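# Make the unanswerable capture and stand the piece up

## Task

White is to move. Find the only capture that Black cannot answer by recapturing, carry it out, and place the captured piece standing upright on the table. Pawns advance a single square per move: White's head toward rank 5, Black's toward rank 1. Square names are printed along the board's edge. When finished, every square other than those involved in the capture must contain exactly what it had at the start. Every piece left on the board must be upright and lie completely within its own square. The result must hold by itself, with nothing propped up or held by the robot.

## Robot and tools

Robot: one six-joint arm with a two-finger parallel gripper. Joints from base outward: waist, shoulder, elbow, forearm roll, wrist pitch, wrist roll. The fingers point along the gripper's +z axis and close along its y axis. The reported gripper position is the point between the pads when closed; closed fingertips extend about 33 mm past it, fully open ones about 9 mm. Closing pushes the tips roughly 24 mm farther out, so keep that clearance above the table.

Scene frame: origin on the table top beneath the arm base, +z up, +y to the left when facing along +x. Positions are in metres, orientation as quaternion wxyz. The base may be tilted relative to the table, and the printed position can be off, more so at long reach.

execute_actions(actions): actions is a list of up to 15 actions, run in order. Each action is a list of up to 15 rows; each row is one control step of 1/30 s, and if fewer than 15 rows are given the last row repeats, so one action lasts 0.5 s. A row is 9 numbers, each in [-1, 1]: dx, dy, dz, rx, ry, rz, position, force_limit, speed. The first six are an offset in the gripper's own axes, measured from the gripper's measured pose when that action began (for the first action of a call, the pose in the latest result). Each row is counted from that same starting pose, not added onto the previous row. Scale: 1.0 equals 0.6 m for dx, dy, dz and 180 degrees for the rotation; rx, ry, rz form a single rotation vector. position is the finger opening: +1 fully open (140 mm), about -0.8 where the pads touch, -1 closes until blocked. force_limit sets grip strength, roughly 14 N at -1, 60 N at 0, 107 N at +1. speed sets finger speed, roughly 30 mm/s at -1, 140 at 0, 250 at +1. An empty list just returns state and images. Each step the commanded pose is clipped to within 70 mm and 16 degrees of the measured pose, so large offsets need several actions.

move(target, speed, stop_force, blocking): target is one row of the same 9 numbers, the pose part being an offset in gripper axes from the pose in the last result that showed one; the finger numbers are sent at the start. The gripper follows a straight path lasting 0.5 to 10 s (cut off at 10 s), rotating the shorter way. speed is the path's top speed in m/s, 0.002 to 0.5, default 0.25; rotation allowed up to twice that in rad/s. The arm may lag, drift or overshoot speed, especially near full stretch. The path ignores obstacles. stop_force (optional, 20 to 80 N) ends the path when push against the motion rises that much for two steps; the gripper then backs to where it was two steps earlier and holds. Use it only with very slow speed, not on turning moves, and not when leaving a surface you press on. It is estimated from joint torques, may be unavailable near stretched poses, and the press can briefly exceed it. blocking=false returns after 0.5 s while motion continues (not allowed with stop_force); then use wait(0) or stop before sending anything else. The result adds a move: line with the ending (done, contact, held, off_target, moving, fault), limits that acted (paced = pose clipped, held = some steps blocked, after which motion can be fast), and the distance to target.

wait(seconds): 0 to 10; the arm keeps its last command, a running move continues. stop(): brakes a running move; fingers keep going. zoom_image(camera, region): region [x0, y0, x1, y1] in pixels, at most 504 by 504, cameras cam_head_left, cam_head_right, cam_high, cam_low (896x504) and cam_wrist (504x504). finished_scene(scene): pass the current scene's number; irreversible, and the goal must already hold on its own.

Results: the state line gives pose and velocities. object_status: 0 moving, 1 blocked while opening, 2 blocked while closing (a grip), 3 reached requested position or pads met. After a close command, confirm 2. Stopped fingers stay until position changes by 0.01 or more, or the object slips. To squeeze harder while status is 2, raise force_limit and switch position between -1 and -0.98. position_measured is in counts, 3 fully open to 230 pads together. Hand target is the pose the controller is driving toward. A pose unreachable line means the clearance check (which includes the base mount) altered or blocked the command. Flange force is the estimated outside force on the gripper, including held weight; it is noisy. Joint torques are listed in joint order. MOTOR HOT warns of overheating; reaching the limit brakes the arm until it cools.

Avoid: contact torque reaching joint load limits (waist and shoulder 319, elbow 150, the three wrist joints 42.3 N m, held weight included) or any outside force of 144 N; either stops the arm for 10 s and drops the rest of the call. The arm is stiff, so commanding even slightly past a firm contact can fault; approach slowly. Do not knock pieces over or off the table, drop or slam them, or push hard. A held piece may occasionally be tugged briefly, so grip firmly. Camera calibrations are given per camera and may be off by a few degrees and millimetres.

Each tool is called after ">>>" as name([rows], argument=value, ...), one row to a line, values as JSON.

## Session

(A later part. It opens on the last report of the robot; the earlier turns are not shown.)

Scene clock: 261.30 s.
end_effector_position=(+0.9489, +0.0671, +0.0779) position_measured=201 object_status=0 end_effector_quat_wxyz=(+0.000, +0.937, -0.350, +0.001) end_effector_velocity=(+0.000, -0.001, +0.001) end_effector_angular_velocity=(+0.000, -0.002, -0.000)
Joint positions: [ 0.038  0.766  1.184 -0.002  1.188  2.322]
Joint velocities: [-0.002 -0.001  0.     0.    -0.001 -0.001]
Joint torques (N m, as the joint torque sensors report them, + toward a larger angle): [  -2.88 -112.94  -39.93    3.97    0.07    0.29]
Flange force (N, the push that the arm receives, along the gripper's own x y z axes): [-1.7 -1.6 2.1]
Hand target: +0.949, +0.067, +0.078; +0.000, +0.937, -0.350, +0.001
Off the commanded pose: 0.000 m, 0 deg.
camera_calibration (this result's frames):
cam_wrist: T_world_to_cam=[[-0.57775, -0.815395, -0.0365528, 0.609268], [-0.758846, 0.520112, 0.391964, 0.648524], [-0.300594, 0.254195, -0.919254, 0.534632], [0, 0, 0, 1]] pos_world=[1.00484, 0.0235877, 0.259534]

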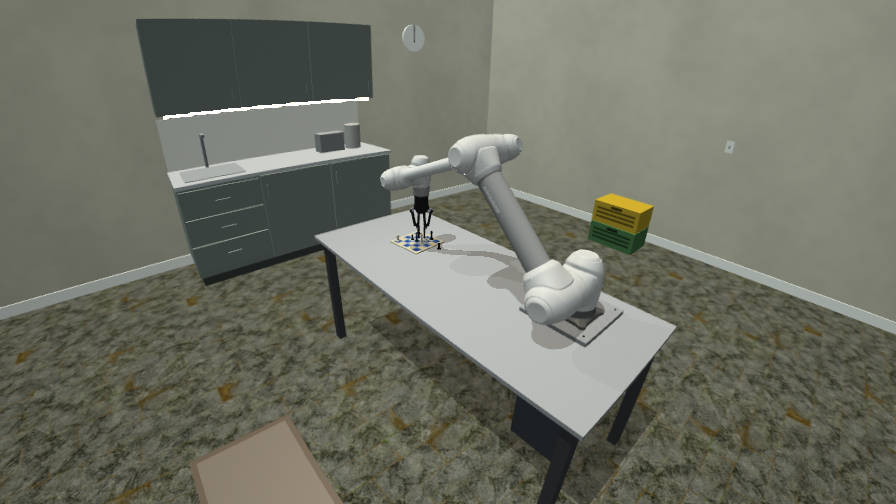

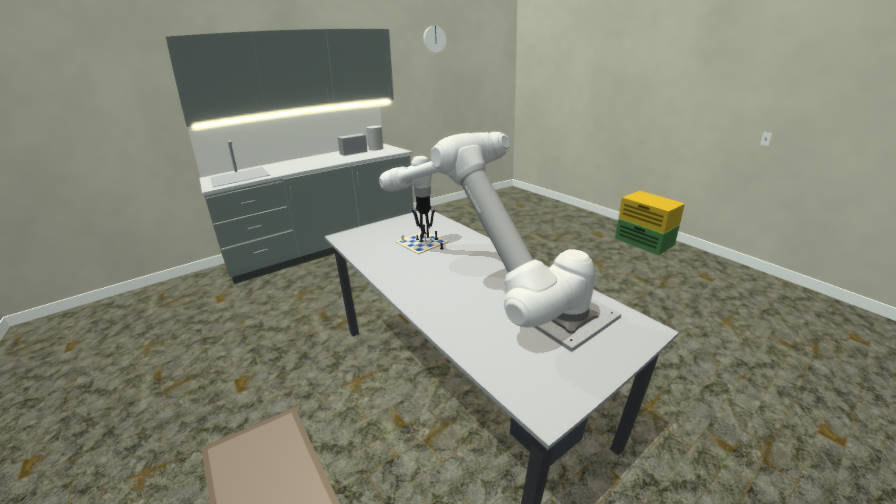

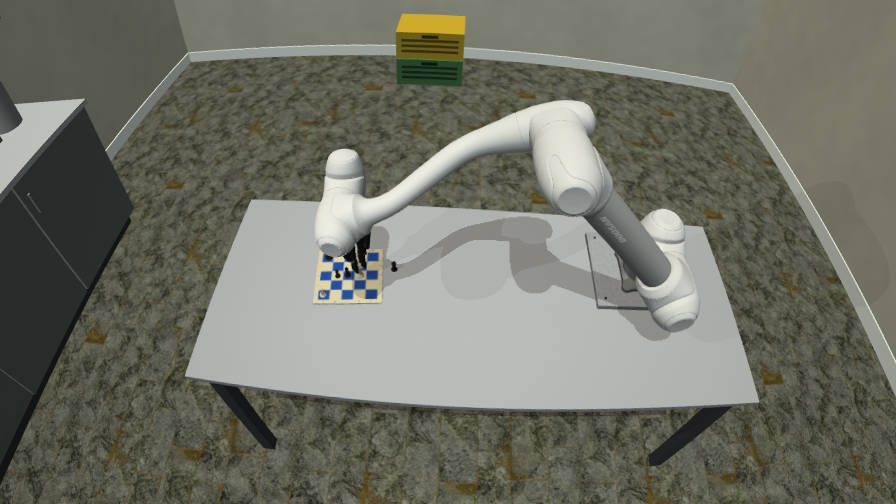

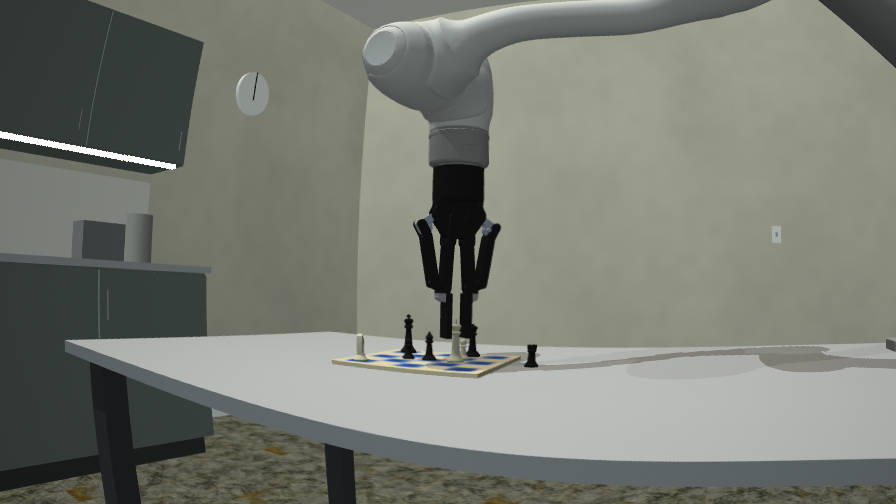

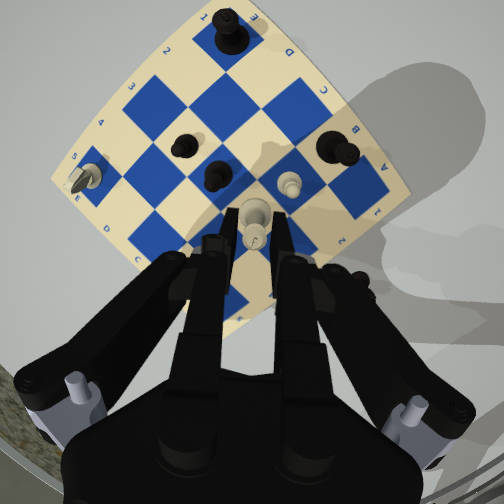

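>>> move(target=[0, 0, -0.085, 0, 0, 0, -0.47, 0, -0.3], speed=0.15)

>>> zoom_image(camera="cam_wrist", region=[60, 0, 400, 300])

Scene clock: 270.20 s.
end_effector_position=(+0.9488, +0.0672, +0.1288) position_measured=188 object_status=3 end_effector_quat_wxyz=(+0.000, +0.937, -0.350, +0.001) end_effector_velocity=(-0.001, -0.000, +0.001) end_effector_angular_velocity=(+0.000, +0.000, -0.001)
Joint positions: [ 0.038  0.735  1.142 -0.002  1.261  2.322]
Joint velocities: [-0.    -0.001  0.001  0.001  0.001  0.001]
Joint torques (N m, as the joint torque sensors report them, + toward a larger angle): [  -3.83 -111.26  -41.27    4.24    0.27    0.38]
Flange force (N, the push that the arm receives, along the gripper's own x y z axes): [-4.1 -1.4 3.0]
Hand target: +0.949, +0.067, +0.129; +0.000, +0.937, -0.350, +0.001
Off the commanded pose: 0.000 m, 0 deg.
move: done
camera_calibration (this result's frames):
cam_wrist: T_world_to_cam=[[-0.577704, -0.81543, -0.0364936, 0.611078], [-0.758852, 0.520077, 0.391998, 0.628458], [-0.300668, 0.254152, -0.919242, 0.581459], [0, 0, 0, 1]] pos_world=[1.00475, 0.0236651, 0.310448]

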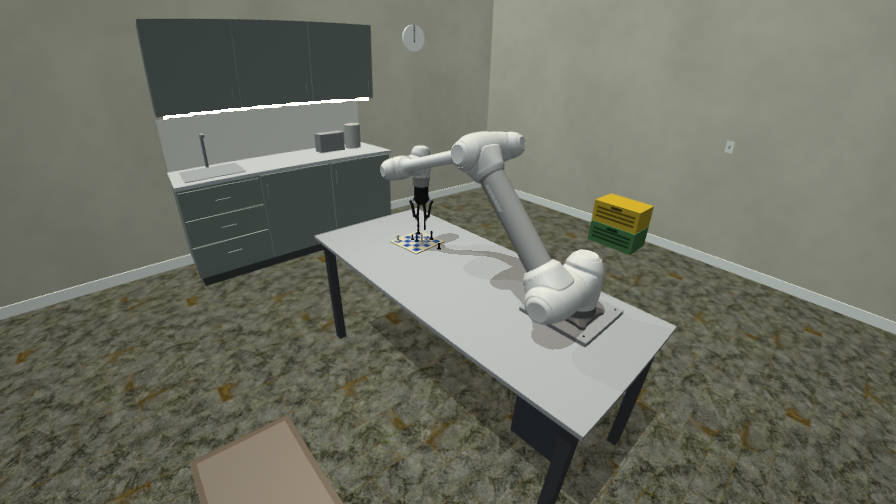

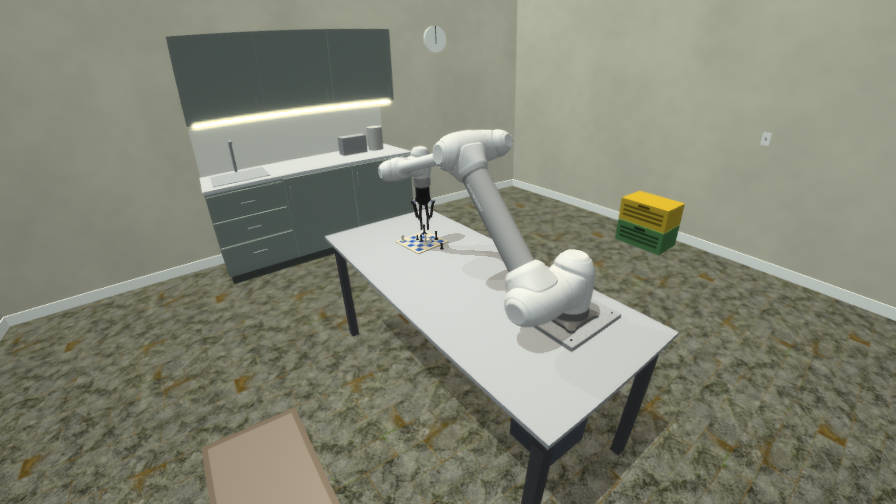

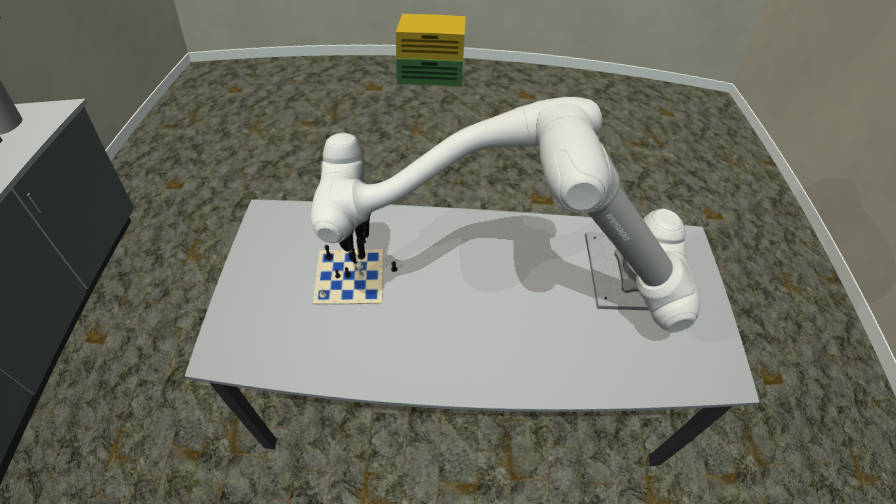

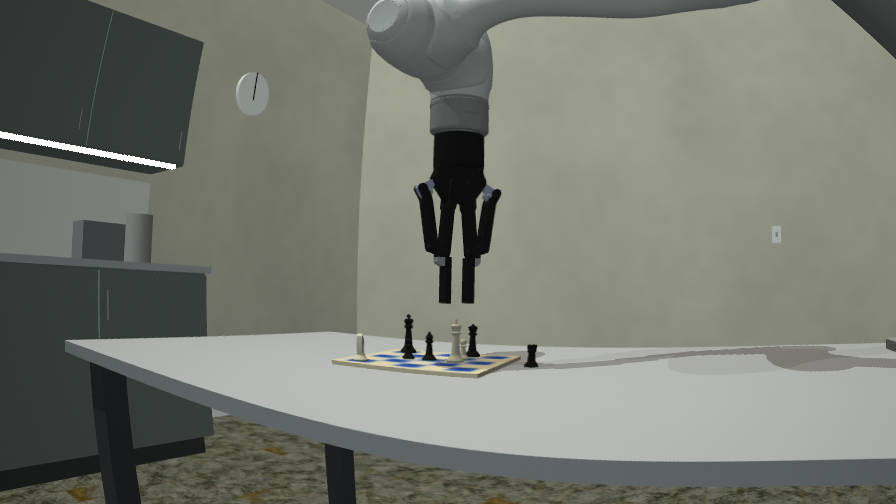

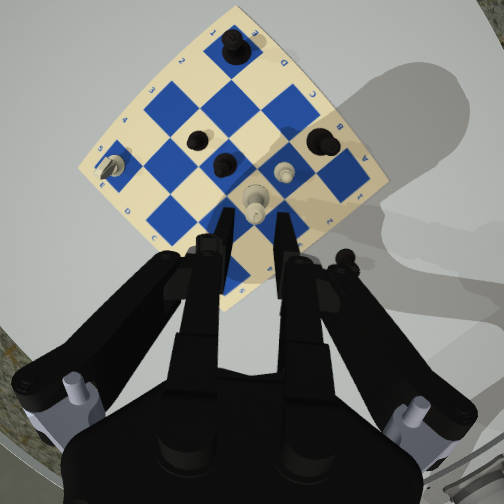

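Region (60, 0, 400, 300) of cam_wrist's 504x504 image, scaled by 1.482, with more detail than that image has; it fills the top 445 rows of this view, and the rest is white.

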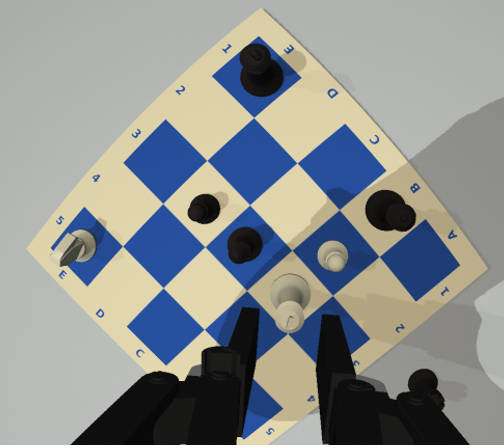

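The king is centered on b3, the rook is upright on the table, and the other pieces haven't moved.

>>> finished_scene(scene=1)

The scene is finished: the task was done.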